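# Snap the red block down onto the blue block

## Task

Push the red block down onto the blue block so that it seats fully and flat over the studs rather than resting on their tops, with both blocks still on the table. The seat is tight, so the two blocks must be closely aligned and a firm push is needed. It only counts if the blocks stay joined with the robot no longer holding them in place.

## Robot and tools

Robot: a single arm with six revolute joints and a parallel two-finger gripper. Occasionally an outside disturbance may briefly pull on a held part or shove a loose object.

Frame: all reported positions use the scene frame. Its origin is on the table surface directly beneath the arm base; +z is up, and +y is to the left when looking along +x. The base itself may be tilted relative to the table. The reported hand position can be somewhat wrong, more so when the arm is stretched far out.

Gripper geometry: the fingers point along the gripper's own +z axis and close along its y axis. end_effector_position is the point between the pads when closed, roughly 2 cm back from the fingertips; while closing, the tips advance about 10 mm along gripper +z. Fully open pad gap is 0.084 m.

Tool execute_actions. Argument actions is a list holding at most one item. An empty list sends nothing and just returns the state, with pictures. An item with rows is a motion: rows is a list of 1 to 15 rows, one row per control step (each step 1/30 s), and steps (1 to 15, default 15) sets how many steps run; if rows run out, the last row repeats. A motion needs at least 12 steps. An item with only steps (up to 300) is a wait that issues no command; it returns once that many steps have elapsed since the previous result, counting your reply time. Optional pictures true forces camera images with a motion or wait. A refused call moves nothing.

Each row is one flat list of 7 numbers for the single arm: absolute target joint angles in radians for waist, shoulder, elbow, forearm roll, wrist pitch, wrist roll, in that order and in the same convention as the Joint positions line, followed by the gripper opening on a scale from -1 (closed) to +1 (fully open). Joint ranges (rad): waist -6.283 to 6.283, shoulder -2.059 to 2.094, elbow -3.927 to 0.192, forearm roll -6.283 to 6.283, wrist pitch -1.693 to 3.142, wrist roll -6.283 to 6.283. True ends may differ by up to 0.010. A target more than 0.010 beyond a stated end and further out than the current angle gets the call refused; a target past the real end is clipped there, and a result line 'joint sent to its limit' may appear (possibly about an earlier action). Absence of that line does not prove there is more room.

Motion limits: joint targets move at most 3.14 rad/s with a 0.16 s ramp, all joints coordinated to arrive together. Each step the sent target is kept within 0.623 rad of the measured angle, and targets implying a gripper jump of over 70 mm are scaled back. So big moves take several calls.

Timing: the result of a motion is captured 12 steps before it ends; those final steps run while you compose the next reply, and the simulation keeps running while you think. The arm keeps tracking the last row sent until it has nearly stopped moving (a blocked or very slow push counts as stopped) or a step is HELD; after that only a new action pushes further. Fingers still in motion finish moving.

Results: a state line with end_effector_position (m), end_effector_quat_wxyz, linear and angular velocities (m/s, rad/s); Joint positions and Joint velocities in joint order plus pad gap (m, m/s); grip_measured, the measured opening on the command scale; joint torques, which are total drive outputs with per-unit offset, scale and noise, nonzero even in free air. 'joint command not followed' means a clearance check altered or blocked targets (mounting posts count as part of the arm). HELD marks steps where your row was not sent in full. MOTOR HOT warns from 65 °C; at 80 °C an OVER-TEMPERATURE FAULT brakes the arm until cooled. Holding loads heats motors, even while you think.

Gripping: to hold something, command an opening clearly below grip_measured; the bigger the gap, the harder the squeeze (about 24 N per pad max for objects up to about 6 cm). Very fast closing can overshoot force. At -1, parts roughly 0.5 mm thick or more get full force. Re-sending the grip_measured value still presses lightly on parts up to about 6 cm, less for wider ones, which may slip.

Torque fault: if contact load reaches a joint's limit (N m: waist 47, shoulder 47, elbow 28.2, forearm roll 28.2, wrist pitch 18.8, wrist roll 18.8; held weight counts), the arm halts, backs that joint off, holds for 10 s and drops the rest of the call. Press firmly but progressively, not by slamming.

Tool zoom_image: camera is cam_high, cam_low or cam_wrist; region is [x0, y0, x1, y1] in pixels of that camera's latest full image (origin top-left), at most 504 by 504. Images are 896x504. Calibration intrinsics and world-to-camera transforms are given per camera (cam_high near [0.442, 0.489, 0.975], cam_low near [1.220, -0.222, 0.244], cam_wrist computed from joint readings); fixed cameras may be off by a couple of degrees and millimetres.

Tool finished_scene: scene is the integer number of the current scene. The next scene's task appears in its result. Replying with no tool call ends everything. If resuming after a summary, first send an empty actions list to learn the current scene and task.

Avoid: dropping parts, knocking anything off the table (instant failure), hard impacts, excessive pushing, and any stop of the arm.

Each tool is called after "Call:" as name(argument=value, ...) on one line, values as JSON.

## Session

Call:
execute_actions(actions=[])

Scene clock: 0.00 s of 11933.50 s.
end_effector_position=(+0.1915, +0.2901, +0.3864) grip_measured=+1.00 end_effector_quat_wxyz=(-0.173, -0.560, +0.402, +0.703) end_effector_velocity=(-0.000, +0.000, +0.000) end_effector_angular_velocity=(+0.000, -0.000, +0.001)
Joint positions: [ 0.21   0.105 -1.048  0.986  2.207  1.554  0.084]
Joint velocities: [ 0.001  0.    -0.001  0.     0.     0.    -0.   ]
Joint torques (N m, as the arm reports them, + toward a larger angle): no reading

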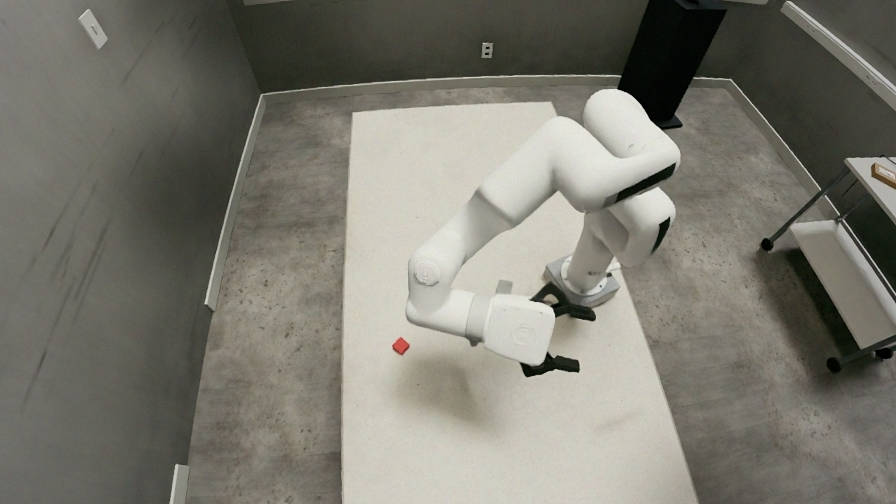

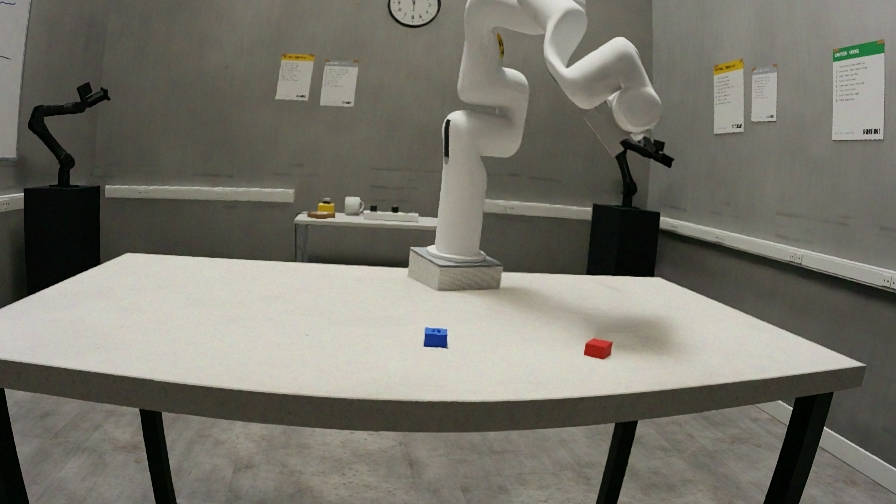

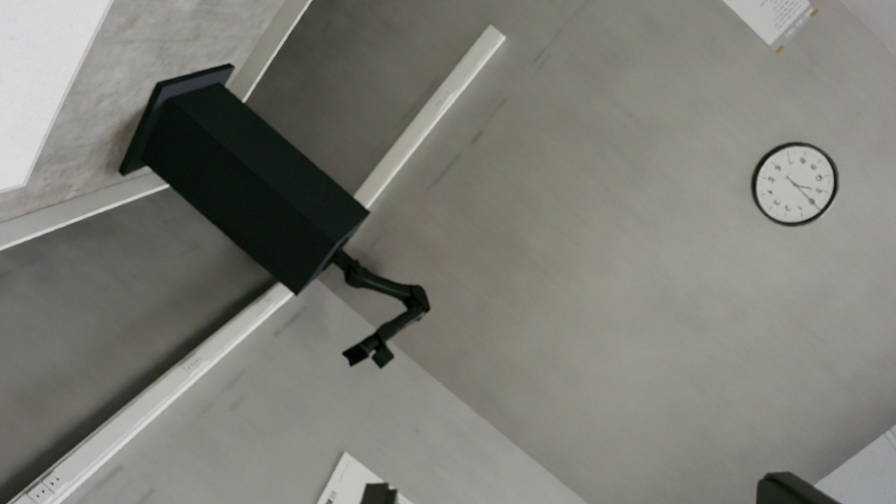

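Call:
execute_actions(actions=[{"rows":[[0,0.105,-1.048,0,0.943,0,1]]}])

Call:
execute_actions(actions=[{"steps":25}], pictures=true)

Scene clock: 0.70 s of 11933.50 s.
end_effector_position=(+0.1939, +0.2883, +0.3798) grip_measured=+1.00 end_effector_quat_wxyz=(-0.166, -0.569, +0.406, +0.696) end_effector_velocity=(+0.085, -0.068, -0.226) end_effector_angular_velocity=(-0.056, -0.896, -0.192)
Joint positions: [ 0.205  0.105 -1.048  0.967  2.187  1.534  0.084]
Joint velocities: [-0.186 -0.012 -0.007 -0.639 -0.643 -0.654  0.   ]
Joint torques (N m, as the arm reports them, + toward a larger angle): [ -7.18 -20.01  -9.66  -1.9   -0.72  -0.54]
Steps of this call (steps 1 to 18: nothing new was sent; steps 19 to 21: the first 3 steps of this action). Readings (joint positions):
19: [0.210 0.105 -1.048 0.986 2.206 1.554]
20: [0.209 0.105 -1.048 0.982 2.202 1.549]
21: the state above

Scene clock: 1.53 s of 11933.50 s.
end_effector_position=(+0.3709, +0.1292, +0.1799) grip_measured=+1.00 end_effector_quat_wxyz=(+0.008, +0.919, -0.294, -0.264) end_effector_velocity=(+0.310, -0.175, -0.089) end_effector_angular_velocity=(+0.192, -1.407, +1.310)
Joint positions: [ 0.043  0.105 -1.048  0.247  1.358  0.693  0.084]
Joint velocities: [-0.116 -0.001  0.    -0.674 -1.135 -1.38  -0.   ]
Joint torques (N m, as the arm reports them, + toward a larger angle): [  2.17 -23.34 -11.67  -0.44  -1.39   0.12]
Kept back: nothing.
Steps of this call (steps 1 to 12: the last 12 steps of your previous action; steps 13 to 25: the robot went on to your last target). Readings (joint positions):
1: [0.196 0.104 -1.049 0.940 2.160 1.507]
2: [0.185 0.104 -1.048 0.907 2.128 1.475]
4: [0.162 0.105 -1.048 0.842 2.063 1.410]
8: [0.130 0.105 -1.048 0.720 1.941 1.288]
25: the state above
camera_calibration (this result's frames):
cam_wrist: T_world_to_cam=[[-0.532458, -0.828833, 0.171826, 0.307781], [-0.689956, 0.542572, 0.479141, 0.170333], [-0.490356, 0.13657, -0.860755, 0.451775], [0, 0, 0, 1]] pos_world=[0.502933, 0.100982, 0.254369]

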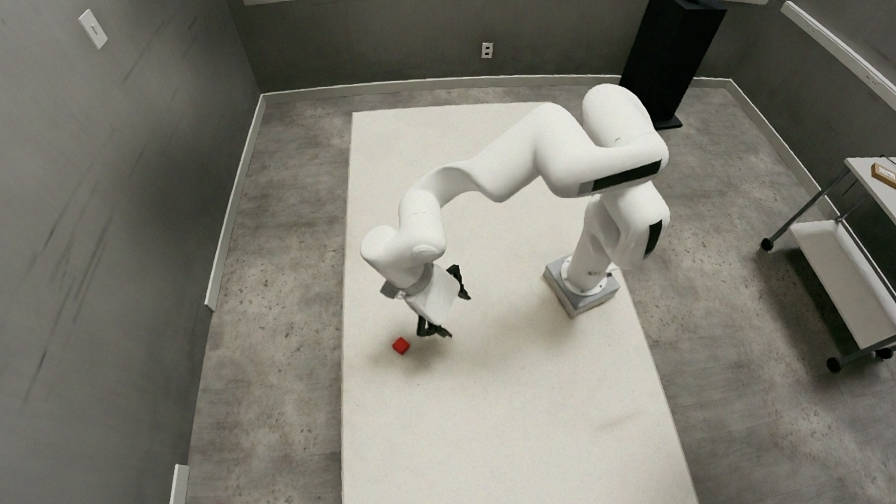

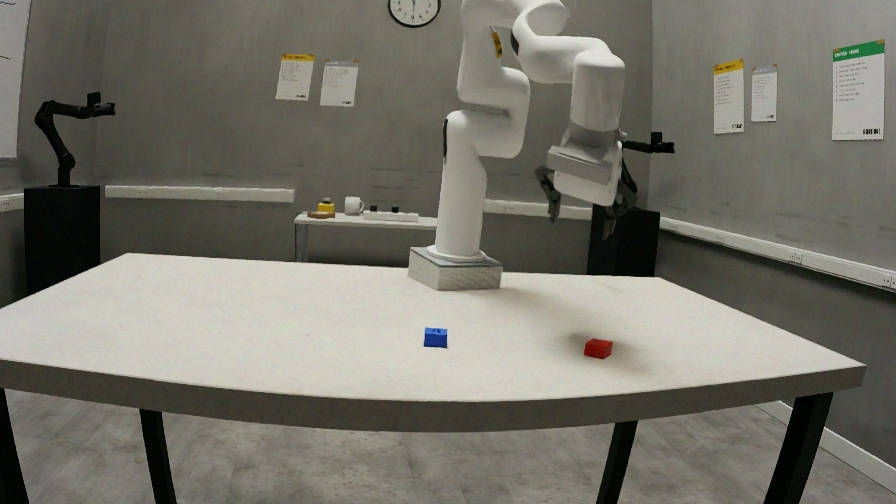

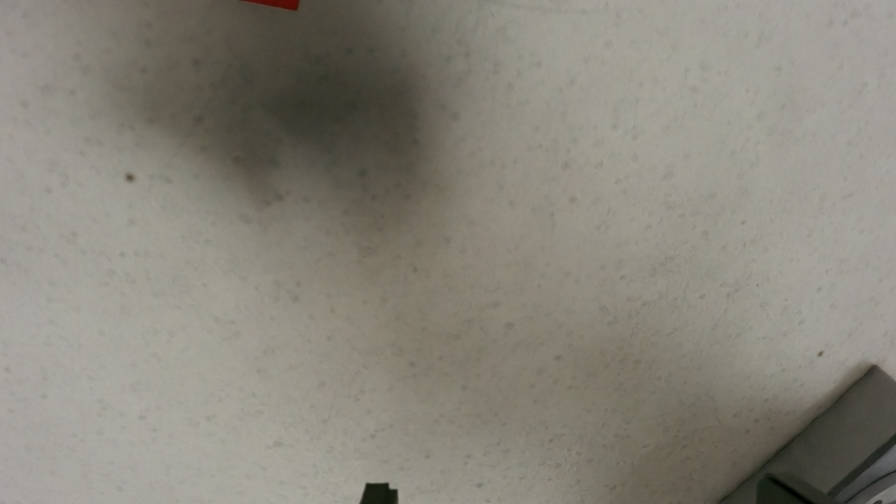

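Call:
execute_actions(actions=[{"steps":20}], pictures=true)

Call:
zoom_image(camera="cam_low", region=[400,300,640,380])

Scene clock: 2.20 s of 11933.50 s.
end_effector_position=(+0.4861, +0.0737, +0.1760) grip_measured=+1.00 end_effector_quat_wxyz=(+0.009, +0.997, +0.071, -0.039) end_effector_velocity=(+0.006, -0.002, +0.002) end_effector_angular_velocity=(-0.003, -0.021, +0.038)
Joint positions: [ 0.     0.105 -1.048  0.001  0.945  0.003  0.084]
Joint velocities: [-0.002 -0.001 -0.002 -0.01  -0.018 -0.033  0.   ]
Joint torques (N m, as the arm reports them, + toward a larger angle): [  1.9  -24.72 -12.03  -0.49  -2.56   0.3 ]
Kept back: nothing.
Steps of this call (steps 1 to 20: the robot went on to your last target). Readings (joint positions):
1: [0.039 0.105 -1.048 0.224 1.320 0.645]
2: [0.035 0.105 -1.048 0.202 1.283 0.594]
4: [0.027 0.105 -1.048 0.158 1.209 0.479]
8: [0.012 0.105 -1.048 0.072 1.064 0.222]
20: the state above
camera_calibration (this result's frames):
cam_wrist: T_world_to_cam=[[0.14548, -0.989228, 0.0162526, 0.0334241], [-0.986533, -0.143804, 0.0779317, 0.547201], [-0.074755, -0.0273713, -0.996826, 0.346576], [0, 0, 0, 1]] pos_world=[0.560877, 0.12124, 0.302288]

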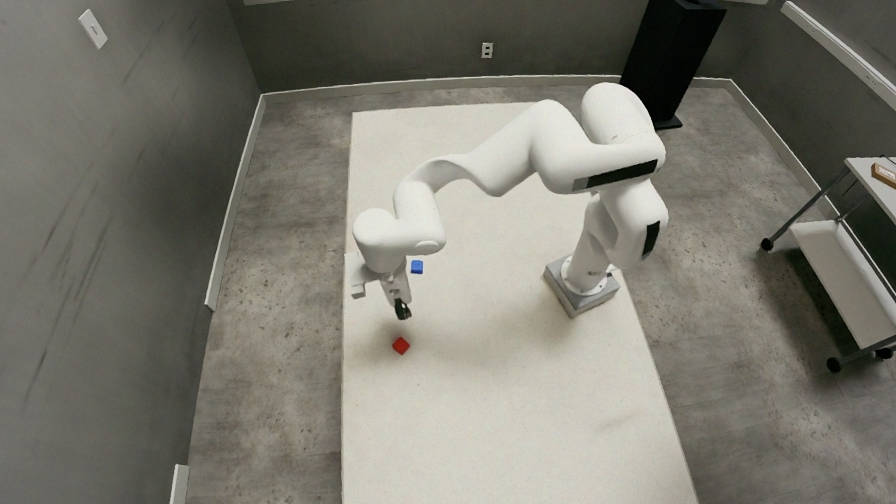

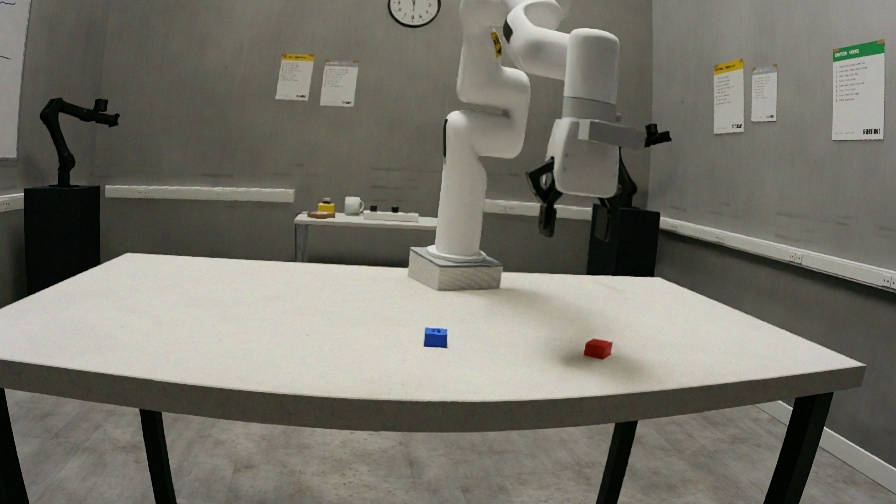

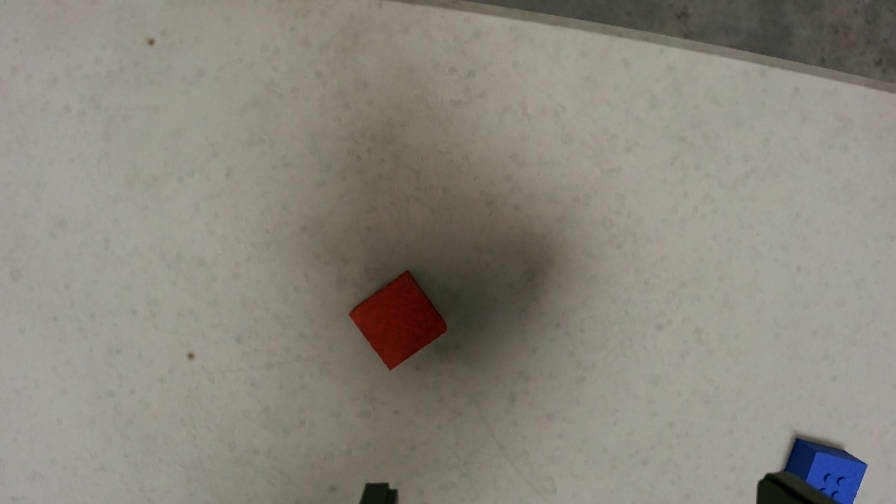

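Region (400, 300, 640, 380) of cam_low's 896x504 image, scaled by 2.100, with more detail than that image has.

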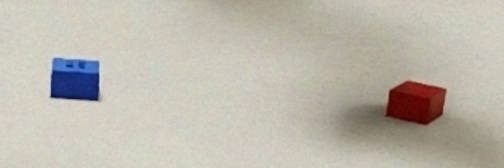

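Call:
execute_actions(actions=[{"rows":[[0.107,0.3135,-1.0385,0,0.647,-0.52,1]]}])

Call:
execute_actions(actions=[{"steps":20}], pictures=true)

Scene clock: 5.30 s of 11933.50 s.
end_effector_position=(+0.4889, +0.0752, +0.1743) grip_measured=+1.00 end_effector_quat_wxyz=(+0.009, +0.996, +0.085, -0.035) end_effector_velocity=(+0.065, +0.065, -0.077) end_effector_angular_velocity=(+0.081, -0.163, +0.789)
Joint positions: [ 0.003  0.111 -1.049 -0.     0.931 -0.02   0.084]
Joint velocities: [ 0.116  0.224 -0.02  -0.001 -0.388 -0.672  0.   ]
Joint torques (N m, as the arm reports them, + toward a larger angle): [  7.44 -15.24  -9.93  -0.84  -3.57  -0.51]
Steps of this call (steps 1 to 30: the robot went on to your last target; steps 31 to 90: nothing new was sent; steps 91 to 93: the first 3 steps of this action). Readings (joint positions):
91: [0.000 0.105 -1.048 -0.000 0.943 -0.000]
92: [0.001 0.106 -1.048 -0.000 0.940 -0.005]
93: the state above

Scene clock: 5.97 s of 11933.50 s.
end_effector_position=(+0.5068, +0.1309, +0.0910) grip_measured=+1.00 end_effector_quat_wxyz=(+0.002, +0.927, +0.376, +0.000) end_effector_velocity=(-0.003, +0.000, -0.006) end_effector_angular_velocity=(-0.001, +0.007, +0.021)
Joint positions: [ 0.106  0.312 -1.039  0.     0.648 -0.518  0.084]
Joint velocities: [ 0.002  0.009  0.006  0.    -0.009 -0.018  0.   ]
Joint torques (N m, as the arm reports them, + toward a larger angle): [  2.24 -27.14 -10.9   -0.52  -2.96   0.35]
Kept back: nothing.
Steps of this call (steps 1 to 12: the last 12 steps of your previous action; steps 13 to 20: the robot went on to your last target). Readings (joint positions):
1: [0.009 0.122 -1.049 -0.000 0.913 -0.051]
2: [0.018 0.140 -1.049 -0.000 0.887 -0.097]
4: [0.042 0.186 -1.046 -0.000 0.826 -0.205]
8: [0.083 0.268 -1.039 0.000 0.717 -0.398]
20: the state above
camera_calibration (this result's frames):
cam_wrist: T_world_to_cam=[[0.698483, -0.715575, 0.00855715, -0.226976], [-0.715603, -0.698507, 0.000279158, 0.524896], [0.00577747, -0.00631851, -0.999963, 0.221616], [0, 0, 0, 1]] pos_world=[0.532876, 0.205626, 0.223403]

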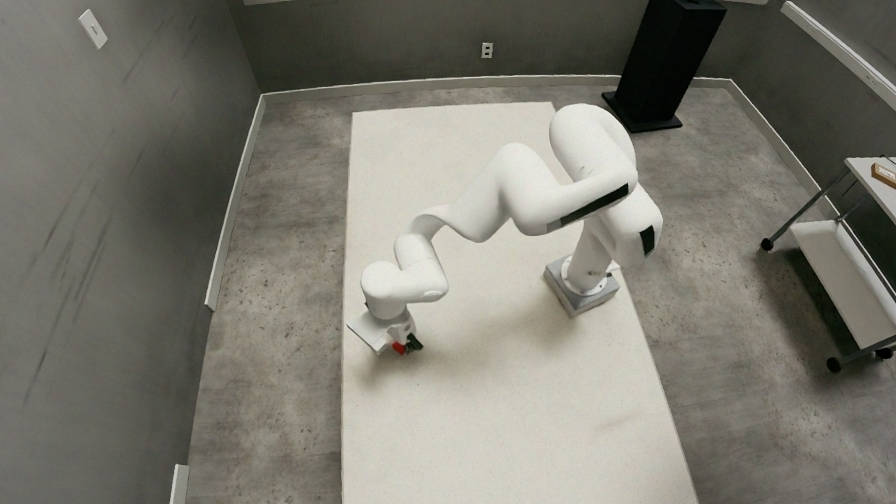

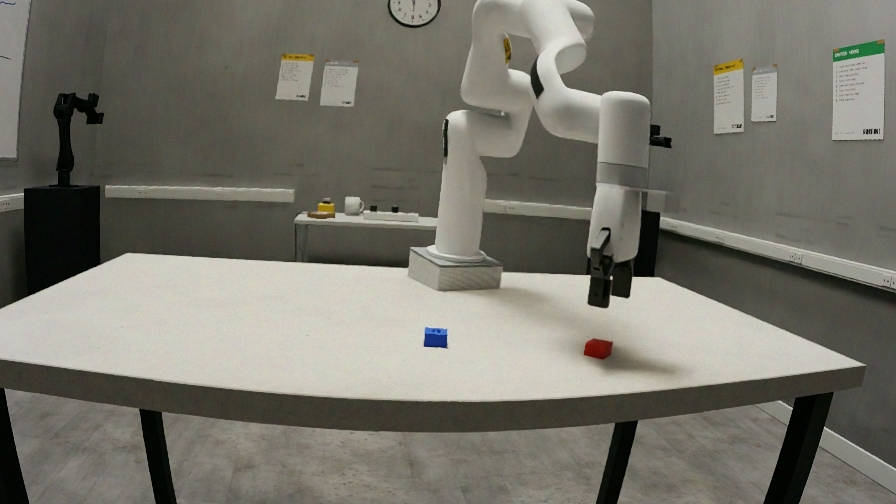

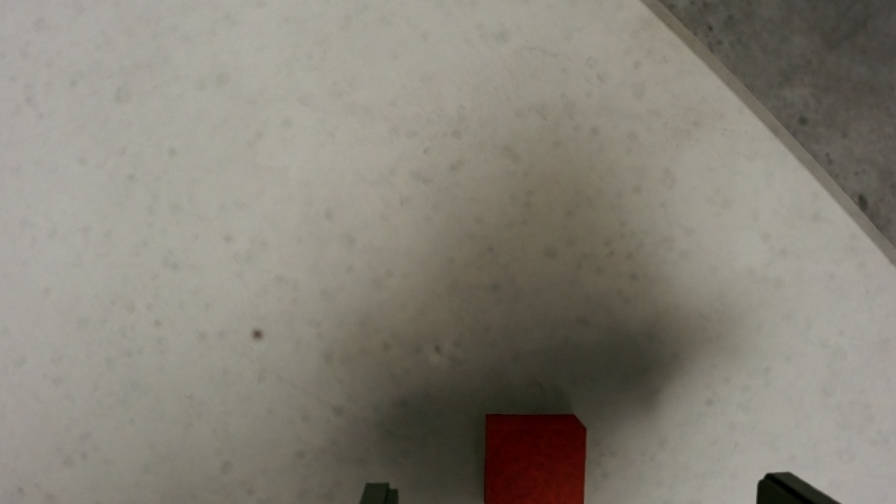

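Call:
execute_actions(actions=[{"rows":[[0.109,0.4466,-1.0245,0,0.5,-0.52,0.3]]}])

Call:
execute_actions(actions=[{"steps":18}], pictures=true)

Call:
zoom_image(camera="cam_low", region=[540,270,680,380])

Scene clock: 6.93 s of 11933.50 s.
end_effector_position=(+0.5087, +0.1319, +0.0856) grip_measured=+0.59 end_effector_quat_wxyz=(+0.003, +0.926, +0.377, +0.004) end_effector_velocity=(+0.056, +0.018, -0.171) end_effector_angular_velocity=(+0.048, -0.184, +0.008)
Joint positions: [ 0.107  0.326 -1.039 -0.     0.627 -0.52   0.068]
Joint velocities: [ 0.009  0.451 -0.027 -0.001 -0.614  0.002 -0.198]
Joint torques (N m, as the arm reports them, + toward a larger angle): [ 2.7  -9.09 -5.42 -0.49 -2.34  0.24]
Steps of this call (steps 1 to 15: the robot went on to your last target; steps 16 to 26: nothing new was sent; steps 27 to 29: the first 3 steps of this action). Readings (joint positions):
27: [0.107 0.314 -1.039 -0.000 0.647 -0.520]
28: [0.107 0.316 -1.039 -0.000 0.642 -0.520]
29: the state above

Scene clock: 7.53 s of 11933.50 s.
end_effector_position=(+0.5013, +0.1307, +0.0305) grip_measured=+0.29 end_effector_quat_wxyz=(+0.002, +0.926, +0.378, -0.000) end_effector_velocity=(-0.002, -0.001, -0.003) end_effector_angular_velocity=(-0.001, +0.004, +0.001)
Joint positions: [ 0.109  0.446 -1.025 -0.     0.5   -0.52   0.056]
Joint velocities: [-0.     0.006  0.001 -0.    -0.003 -0.001 -0.   ]
Joint torques (N m, as the arm reports them, + toward a larger angle): [  2.56 -27.4   -9.84  -0.63  -3.08   0.46]
Kept back: nothing.
Steps of this call (steps 1 to 12: the last 12 steps of your previous action; steps 13 to 18: the robot went on to your last target). Readings (joint positions):
1: [0.108 0.345 -1.039 -0.000 0.604 -0.520]
2: [0.108 0.369 -1.036 -0.000 0.580 -0.520]
4: [0.108 0.412 -1.026 0.000 0.543 -0.520]
8: [0.109 0.441 -1.023 0.000 0.511 -0.520]
18: the state above
camera_calibration (this result's frames):
cam_wrist: T_world_to_cam=[[0.701645, -0.71248, 0.00811587, -0.224753], [-0.712507, -0.701665, 0.00062867, 0.519588], [0.0052467, -0.00622371, -0.999967, 0.161461], [0, 0, 0, 1]] pos_world=[0.52706, 0.20545, 0.162953]

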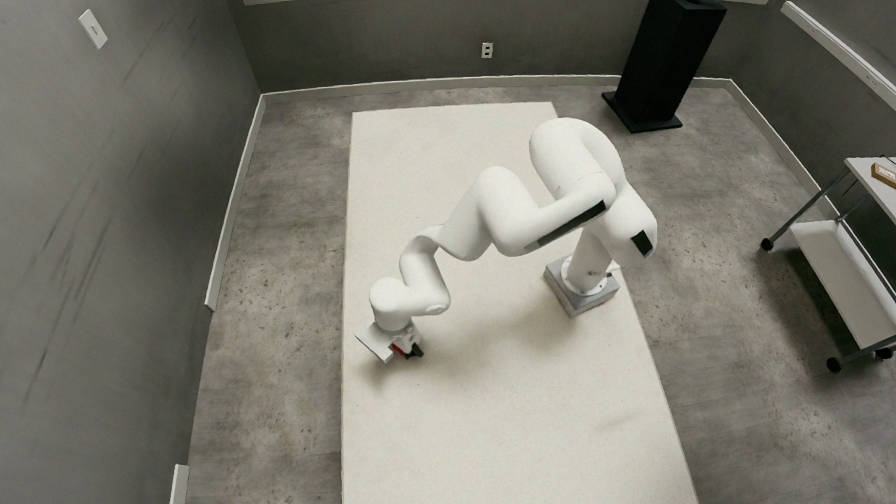

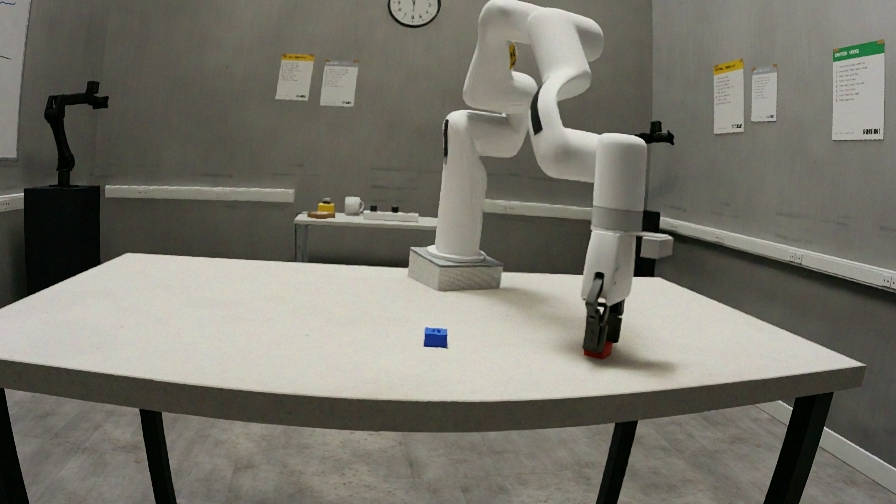

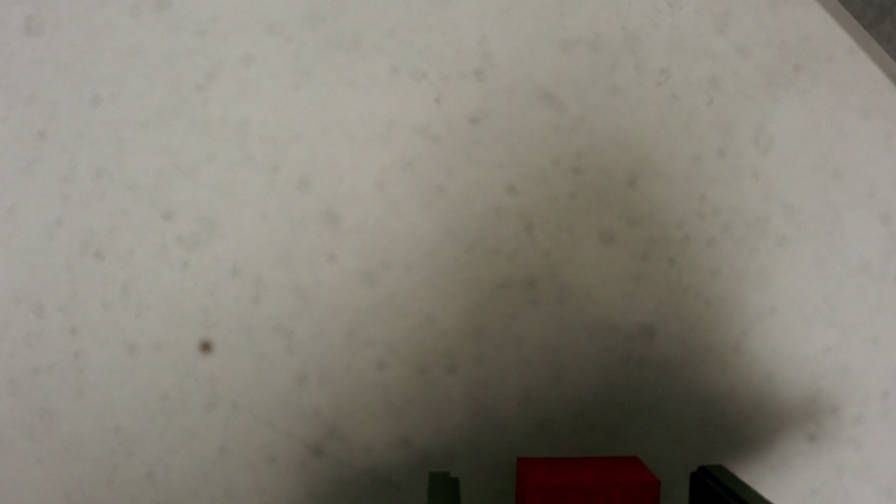

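Region (540, 270, 680, 380) of cam_low's 896x504 image, scaled by 3.600, with more detail than that image has; it fills the top 396 rows of this view, and the rest is white.

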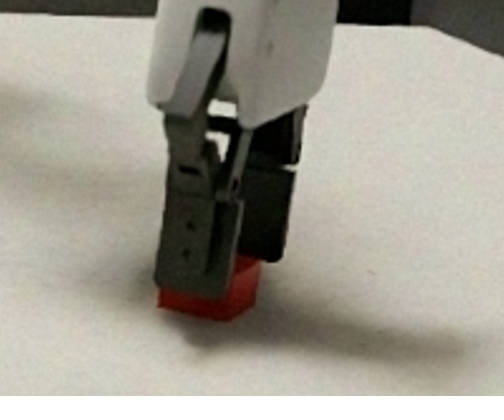

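Call:
execute_actions(actions=[{"rows":[[0.1046,0.46,-1.0314,0,0.4935,-0.524,0.2],[0.1046,0.46,-1.0314,0,0.4935,-0.524,0.15],[0.1046,0.46,-1.0314,0,0.4935,-0.524,0.1],[0.1046,0.46,-1.0314,0,0.4935,-0.524,0.05],[0.1046,0.46,-1.0314,0,0.4935,-0.524,0],[0.1046,0.46,-1.0314,0,0.4935,-0.524,-0.05],[0.1046,0.46,-1.0314,0,0.4935,-0.524,-0.1],[0.1046,0.46,-1.0314,0,0.4935,-0.524,-0.17],[0.1046,0.46,-1.0314,0,0.4935,-0.524,-0.24],[0.1046,0.46,-1.0314,0,0.4935,-0.524,-0.3],[0.1046,0.46,-1.0314,0,0.4935,-0.524,-0.4],[0.1046,0.46,-1.0314,0,0.4935,-0.524,-0.6],[0.1046,0.46,-1.0314,0,0.4935,-0.524,-1]]}])

Call:
execute_actions(actions=[{"steps":15}], pictures=true)

Call:
zoom_image(camera="cam_high", region=[380,230,460,300])

Scene clock: 8.67 s of 11933.50 s.
end_effector_position=(+0.5017, +0.1303, +0.0294) grip_measured=+0.20 end_effector_quat_wxyz=(+0.002, +0.926, +0.378, -0.000) end_effector_velocity=(+0.012, -0.010, -0.019) end_effector_angular_velocity=(-0.001, -0.005, -0.007)
Joint positions: [ 0.108  0.45  -1.027 -0.     0.498 -0.521  0.053]
Joint velocities: [-0.024  0.069 -0.04   0.    -0.033 -0.018 -0.054]
Joint torques (N m, as the arm reports them, + toward a larger angle): [  1.58 -26.64  -9.86  -0.35  -2.99   0.45]
Steps of this call (steps 1 to 15: the robot went on to your last target; steps 16 to 31: nothing new was sent; steps 32 to 34: the first 3 steps of this action). Readings (joint positions):
32: [0.109 0.447 -1.025 -0.000 0.500 -0.520]
33: [0.109 0.448 -1.025 -0.000 0.499 -0.520]
34: the state above

Scene clock: 9.17 s of 11933.50 s.
end_effector_position=(+0.5029, +0.1287, +0.0263) grip_measured=-0.28 end_effector_quat_wxyz=(+0.002, +0.926, +0.378, -0.000) end_effector_velocity=(+0.001, +0.000, +0.001) end_effector_angular_velocity=(+0.001, -0.002, +0.001)
Joint positions: [ 0.105  0.46  -1.031  0.     0.494 -0.524  0.032]
Joint velocities: [ 0.    -0.001 -0.001  0.001  0.    -0.001  0.   ]
Joint torques (N m, as the arm reports them, + toward a larger angle): [  1.64 -26.95  -9.9   -0.89  -3.1    0.06]
Kept back: nothing.
Steps of this call (steps 1 to 12: the last 12 steps of your previous action; steps 13 to 15: the robot went on to your last target). Readings (joint positions):
1: [0.107 0.452 -1.028 -0.000 0.497 -0.522]
2: [0.106 0.454 -1.028 0.000 0.496 -0.522]
4: [0.105 0.457 -1.030 0.000 0.495 -0.523]
8: [0.105 0.459 -1.031 0.000 0.494 -0.524]
15: the state above
camera_calibration (this result's frames):
cam_wrist: T_world_to_cam=[[0.701402, -0.712719, 0.00821315, -0.227057], [-0.712749, -0.701418, 0.00112778, 0.519443], [0.00495706, -0.00664494, -0.999966, 0.157361], [0, 0, 0, 1]] pos_world=[0.52871, 0.203565, 0.158634]

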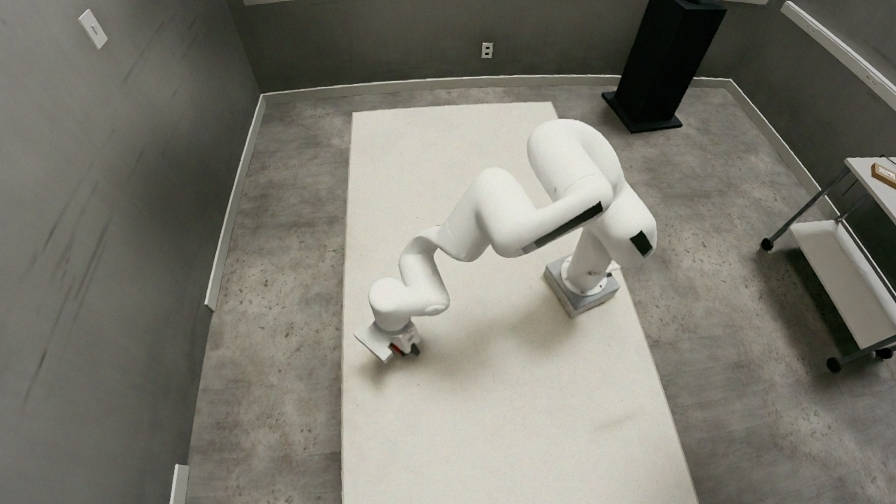

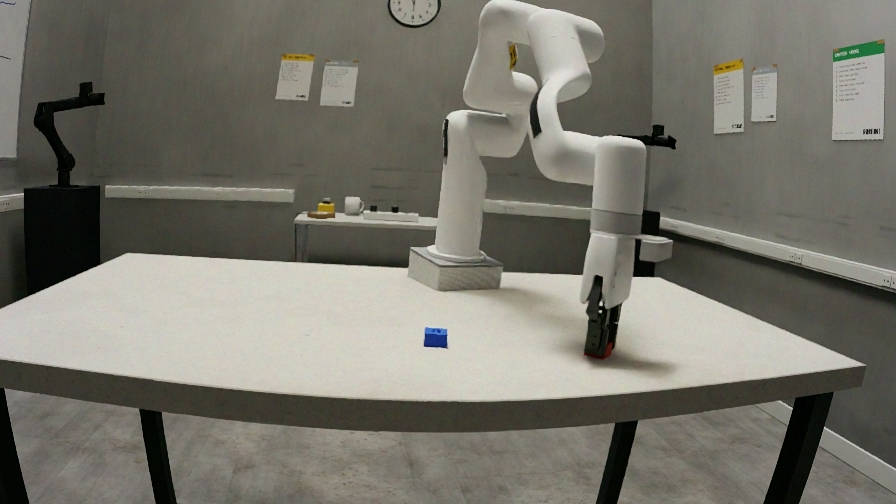

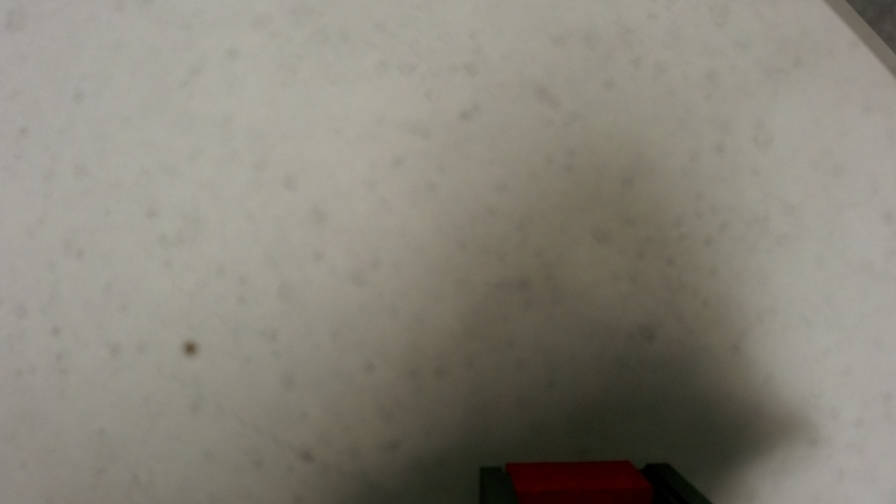

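Region (380, 230, 460, 300) of cam_high's 896x504 image, scaled by 6.300, with more detail than that image has; it fills the top 441 rows of this view, and the rest is white.

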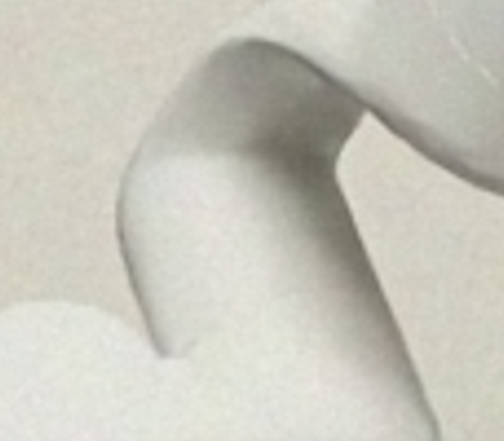

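Call:
execute_actions(actions=[{"rows":[[0.1046,0.42,-1.03,0,0.53,-0.524,-1],[0.1046,0.38,-1.03,0,0.57,-0.524,-1],[0.1046,0.34,-1.02,0,0.6,-0.524,-1],[0.09,0.3,-1.0,0,0.62,-0.52,-1],[0.06,0.28,-0.98,0,0.62,-0.5,-1],[0.02,0.26,-0.96,0.01,0.62,-0.47,-1],[-0.03,0.24,-0.94,0.02,0.62,-0.44,-1],[-0.09,0.23,-0.91,0.03,0.61,-0.4,-1],[-0.15,0.22,-0.88,0.04,0.59,-0.36,-1],[-0.21,0.21,-0.86,0.05,0.58,-0.32,-1],[-0.27,0.2,-0.83,0.06,0.56,-0.28,-1],[-0.33,0.19,-0.81,0.07,0.55,-0.24,-1],[-0.379,0.1877,-0.7867,0.079,0.532,-0.2,-1]]}])

Call:
execute_actions(actions=[{"steps":35}], pictures=true)

Call:
zoom_image(camera="cam_wrist", region=[440,360,720,504])

Scene clock: 10.27 s of 11933.50 s.
end_effector_position=(+0.5014, +0.1283, +0.0288) grip_measured=-0.28 end_effector_quat_wxyz=(+0.002, +0.926, +0.378, -0.003) end_effector_velocity=(-0.028, -0.007, +0.096) end_effector_angular_velocity=(-0.025, +0.099, -0.000)
Joint positions: [ 0.104  0.452 -1.029 -0.     0.505 -0.524  0.032]
Joint velocities: [-0.001 -0.276  0.057  0.     0.321 -0.001 -0.   ]
Joint torques (N m, as the arm reports them, + toward a larger angle): [  2.94 -37.65 -12.7   -0.45  -3.     0.39]
Steps of this call (steps 1 to 15: the robot went on to your last target; steps 16 to 30: nothing new was sent; steps 31 to 33: the first 3 steps of this action). Readings (joint positions):
31: [0.105 0.460 -1.031 0.000 0.494 -0.524]
32: [0.105 0.458 -1.031 -0.000 0.496 -0.524]
33: the state above

Scene clock: 11.43 s of 11933.50 s.
end_effector_position=(+0.4475, -0.0988, +0.0804) grip_measured=-0.28 end_effector_quat_wxyz=(+0.000, +0.999, -0.049, +0.001) end_effector_velocity=(-0.003, -0.005, -0.000) end_effector_angular_velocity=(+0.000, +0.002, -0.021)
Joint positions: [-0.377  0.188 -0.787  0.079  0.532 -0.201  0.032]
Joint velocities: [-0.012 -0.002  0.005  0.002 -0.001  0.007  0.   ]
Joint torques (N m, as the arm reports them, + toward a larger angle): [  0.28 -22.56 -10.14  -0.57  -3.14   0.2 ]
Kept back: nothing.
Steps of this call (steps 1 to 12: the last 12 steps of your previous action; steps 13 to 35: the robot went on to your last target). Readings (joint positions):
1: [0.104 0.439 -1.027 -0.000 0.518 -0.524]
2: [0.104 0.421 -1.025 -0.000 0.534 -0.524]
4: [0.096 0.370 -1.015 0.000 0.566 -0.519]
8: [0.018 0.294 -0.972 0.012 0.592 -0.470]
35: the state above
camera_calibration (this result's frames):
cam_wrist: T_world_to_cam=[[-0.0944909, -0.995514, 0.00489492, -0.022347], [-0.995523, 0.0944786, -0.00269666, 0.525768], [0.00222209, -0.00512782, -0.999984, 0.211597], [0, 0, 0, 1]] pos_world=[0.520833, -0.0708355, 0.213121]

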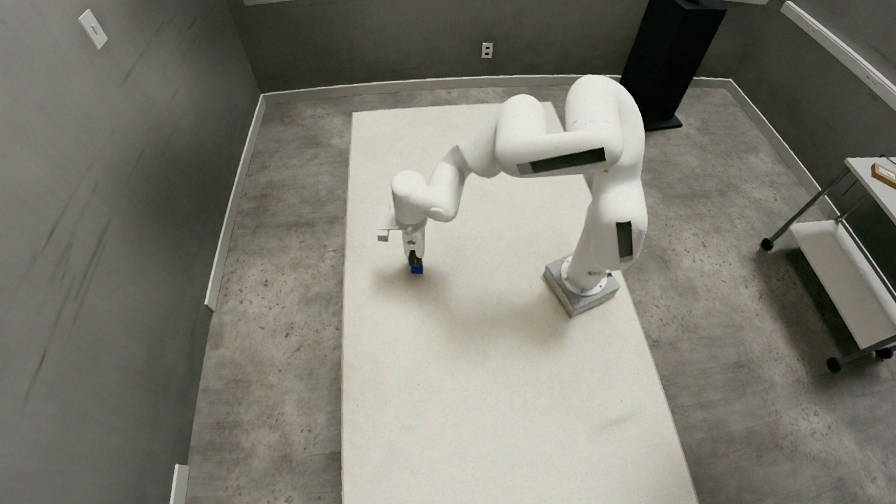

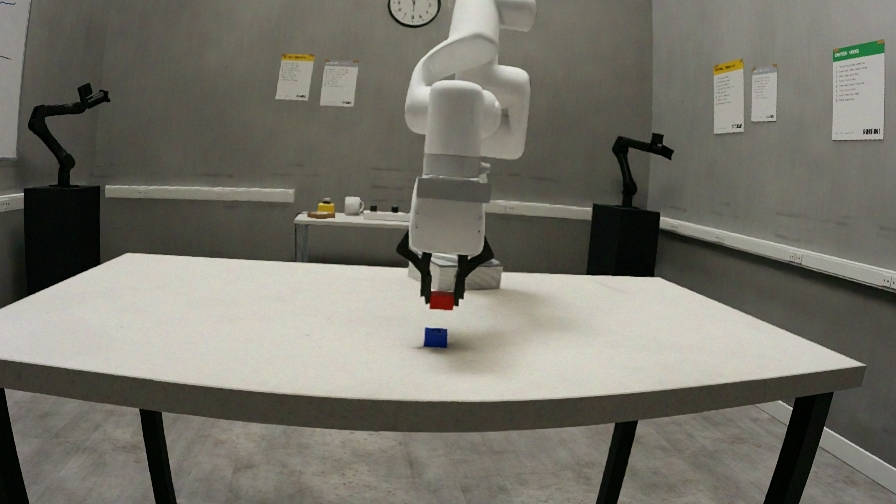

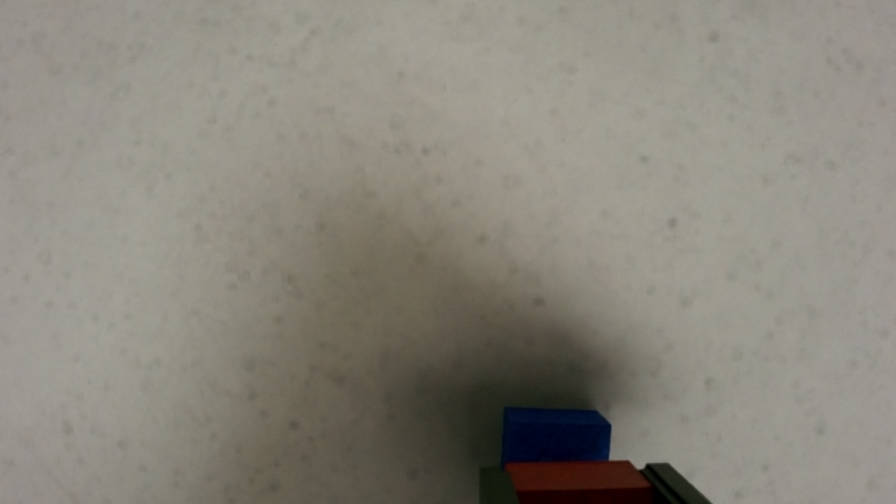

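Region (440, 360, 720, 504) of cam_wrist's 896x504 image, scaled by 1.800, with more detail than that image has; it fills the top 259 rows of this view, and the rest is white.

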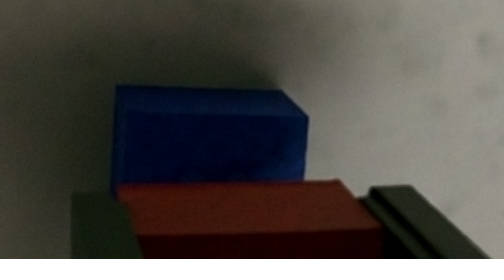

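Call:
execute_actions(actions=[{"rows":[[-0.379,0.21,-0.79,0.082,0.513,-0.18,-1],[-0.379,0.23,-0.792,0.084,0.495,-0.17,-1],[-0.379,0.25,-0.794,0.087,0.478,-0.16,-1],[-0.379,0.265,-0.7964,0.089,0.465,-0.157,-1]],"steps":12}])

Call:
execute_actions(actions=[{"steps":22}], pictures=true)

Call:
zoom_image(camera="cam_wrist", region=[480,404,660,504])

Call:
zoom_image(camera="cam_low", region=[400,290,480,360])

Scene clock: 12.57 s of 11933.50 s.
end_effector_position=(+0.4471, -0.0995, +0.0804) grip_measured=-0.28 end_effector_quat_wxyz=(+0.000, +0.999, -0.050, +0.001) end_effector_velocity=(+0.000, +0.000, +0.000) end_effector_angular_velocity=(+0.000, -0.000, +0.001)
Joint positions: [-0.379  0.188 -0.787  0.079  0.532 -0.2    0.032]
Joint velocities: [ 0.001 -0.001  0.     0.     0.    -0.    -0.   ]
Joint torques (N m, as the arm reports them, + toward a larger angle): [  0.53 -23.12  -9.93  -0.47  -3.08   0.02]
Kept back: the last 12 steps of this action.
Steps of this call (steps 1 to 15: the robot went on to your last target; steps 16 to 34: nothing new was sent). Readings (joint positions):
1: [-0.378 0.188 -0.787 0.079 0.532 -0.200]
2: [-0.378 0.188 -0.787 0.079 0.532 -0.200]
4: [-0.378 0.188 -0.787 0.079 0.532 -0.200]
8: [-0.379 0.188 -0.787 0.079 0.532 -0.200]
34: the state above

Scene clock: 13.30 s of 11933.50 s.
end_effector_position=(+0.4486, -0.1019, +0.0546) grip_measured=-0.28 end_effector_quat_wxyz=(+0.001, +0.997, -0.077, +0.001) end_effector_velocity=(-0.000, +0.001, -0.001) end_effector_angular_velocity=(+0.001, +0.001, +0.001)
Joint positions: [-0.379  0.265 -0.796  0.089  0.465 -0.157  0.032]
Joint velocities: [ 0.003  0.002  0.001  0.    -0.002  0.001 -0.   ]
Joint torques (N m, as the arm reports them, + toward a larger angle): [  1.66 -23.25  -9.41  -0.39  -3.13   0.3 ]
Kept back: nothing.
Steps of this call (steps 1 to 12: the last 12 steps of your previous action; steps 13 to 22: the robot went on to your last target). Readings (joint positions):
1: [-0.379 0.188 -0.787 0.079 0.532 -0.200]
2: [-0.379 0.189 -0.787 0.079 0.530 -0.198]
4: [-0.379 0.201 -0.790 0.081 0.518 -0.189]
8: [-0.379 0.244 -0.793 0.086 0.485 -0.168]
22: the state above
camera_calibration (this result's frames):
cam_wrist: T_world_to_cam=[[-0.150926, -0.988532, 0.00501743, 0.000838334], [-0.988543, 0.150914, -0.00262873, 0.529717], [0.00184138, -0.00535668, -0.999984, 0.185928], [0, 0, 0, 1]] pos_world=[0.523433, -0.0781172, 0.187314]

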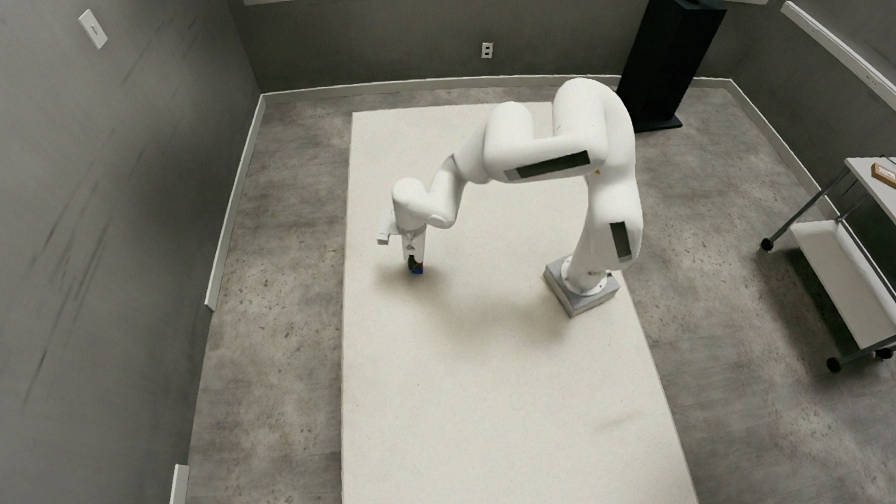

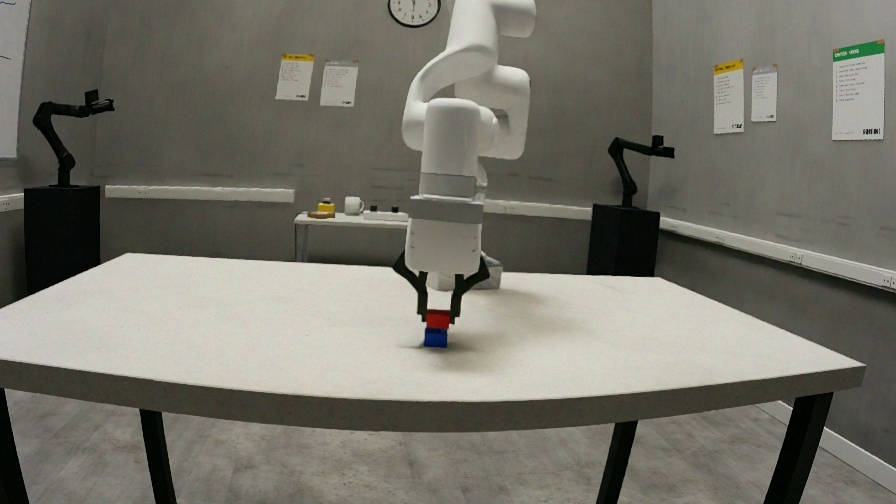

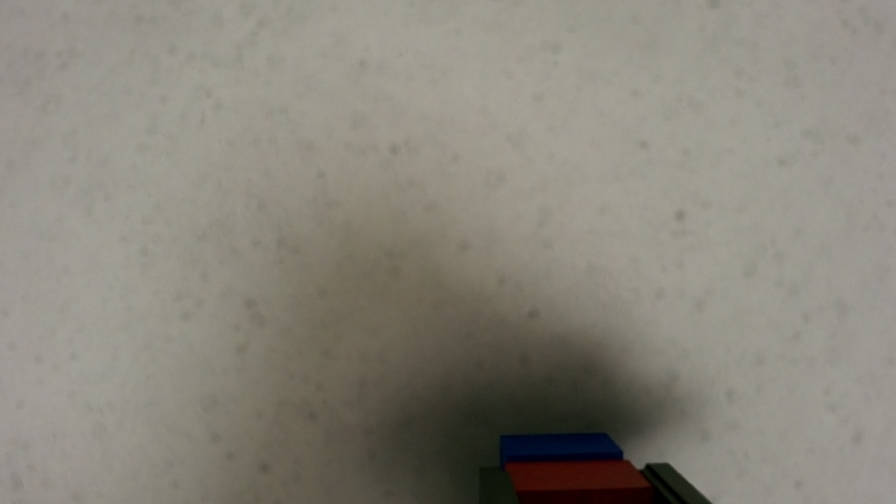

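Region (480, 404, 660, 504) of cam_wrist's 896x504 image, scaled by 2.800, with more detail than that image has.

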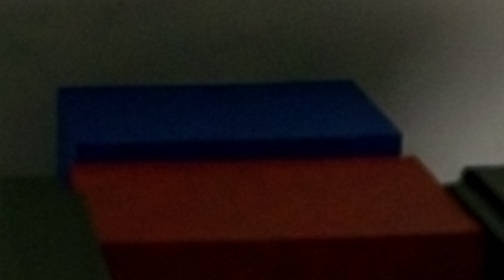

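Region (400, 290, 480, 360) of cam_low's 896x504 image, scaled by 6.300, with more detail than that image has; it fills the top 441 rows of this view, and the rest is white.

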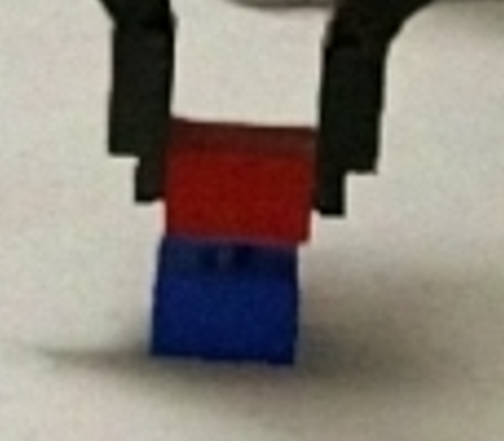

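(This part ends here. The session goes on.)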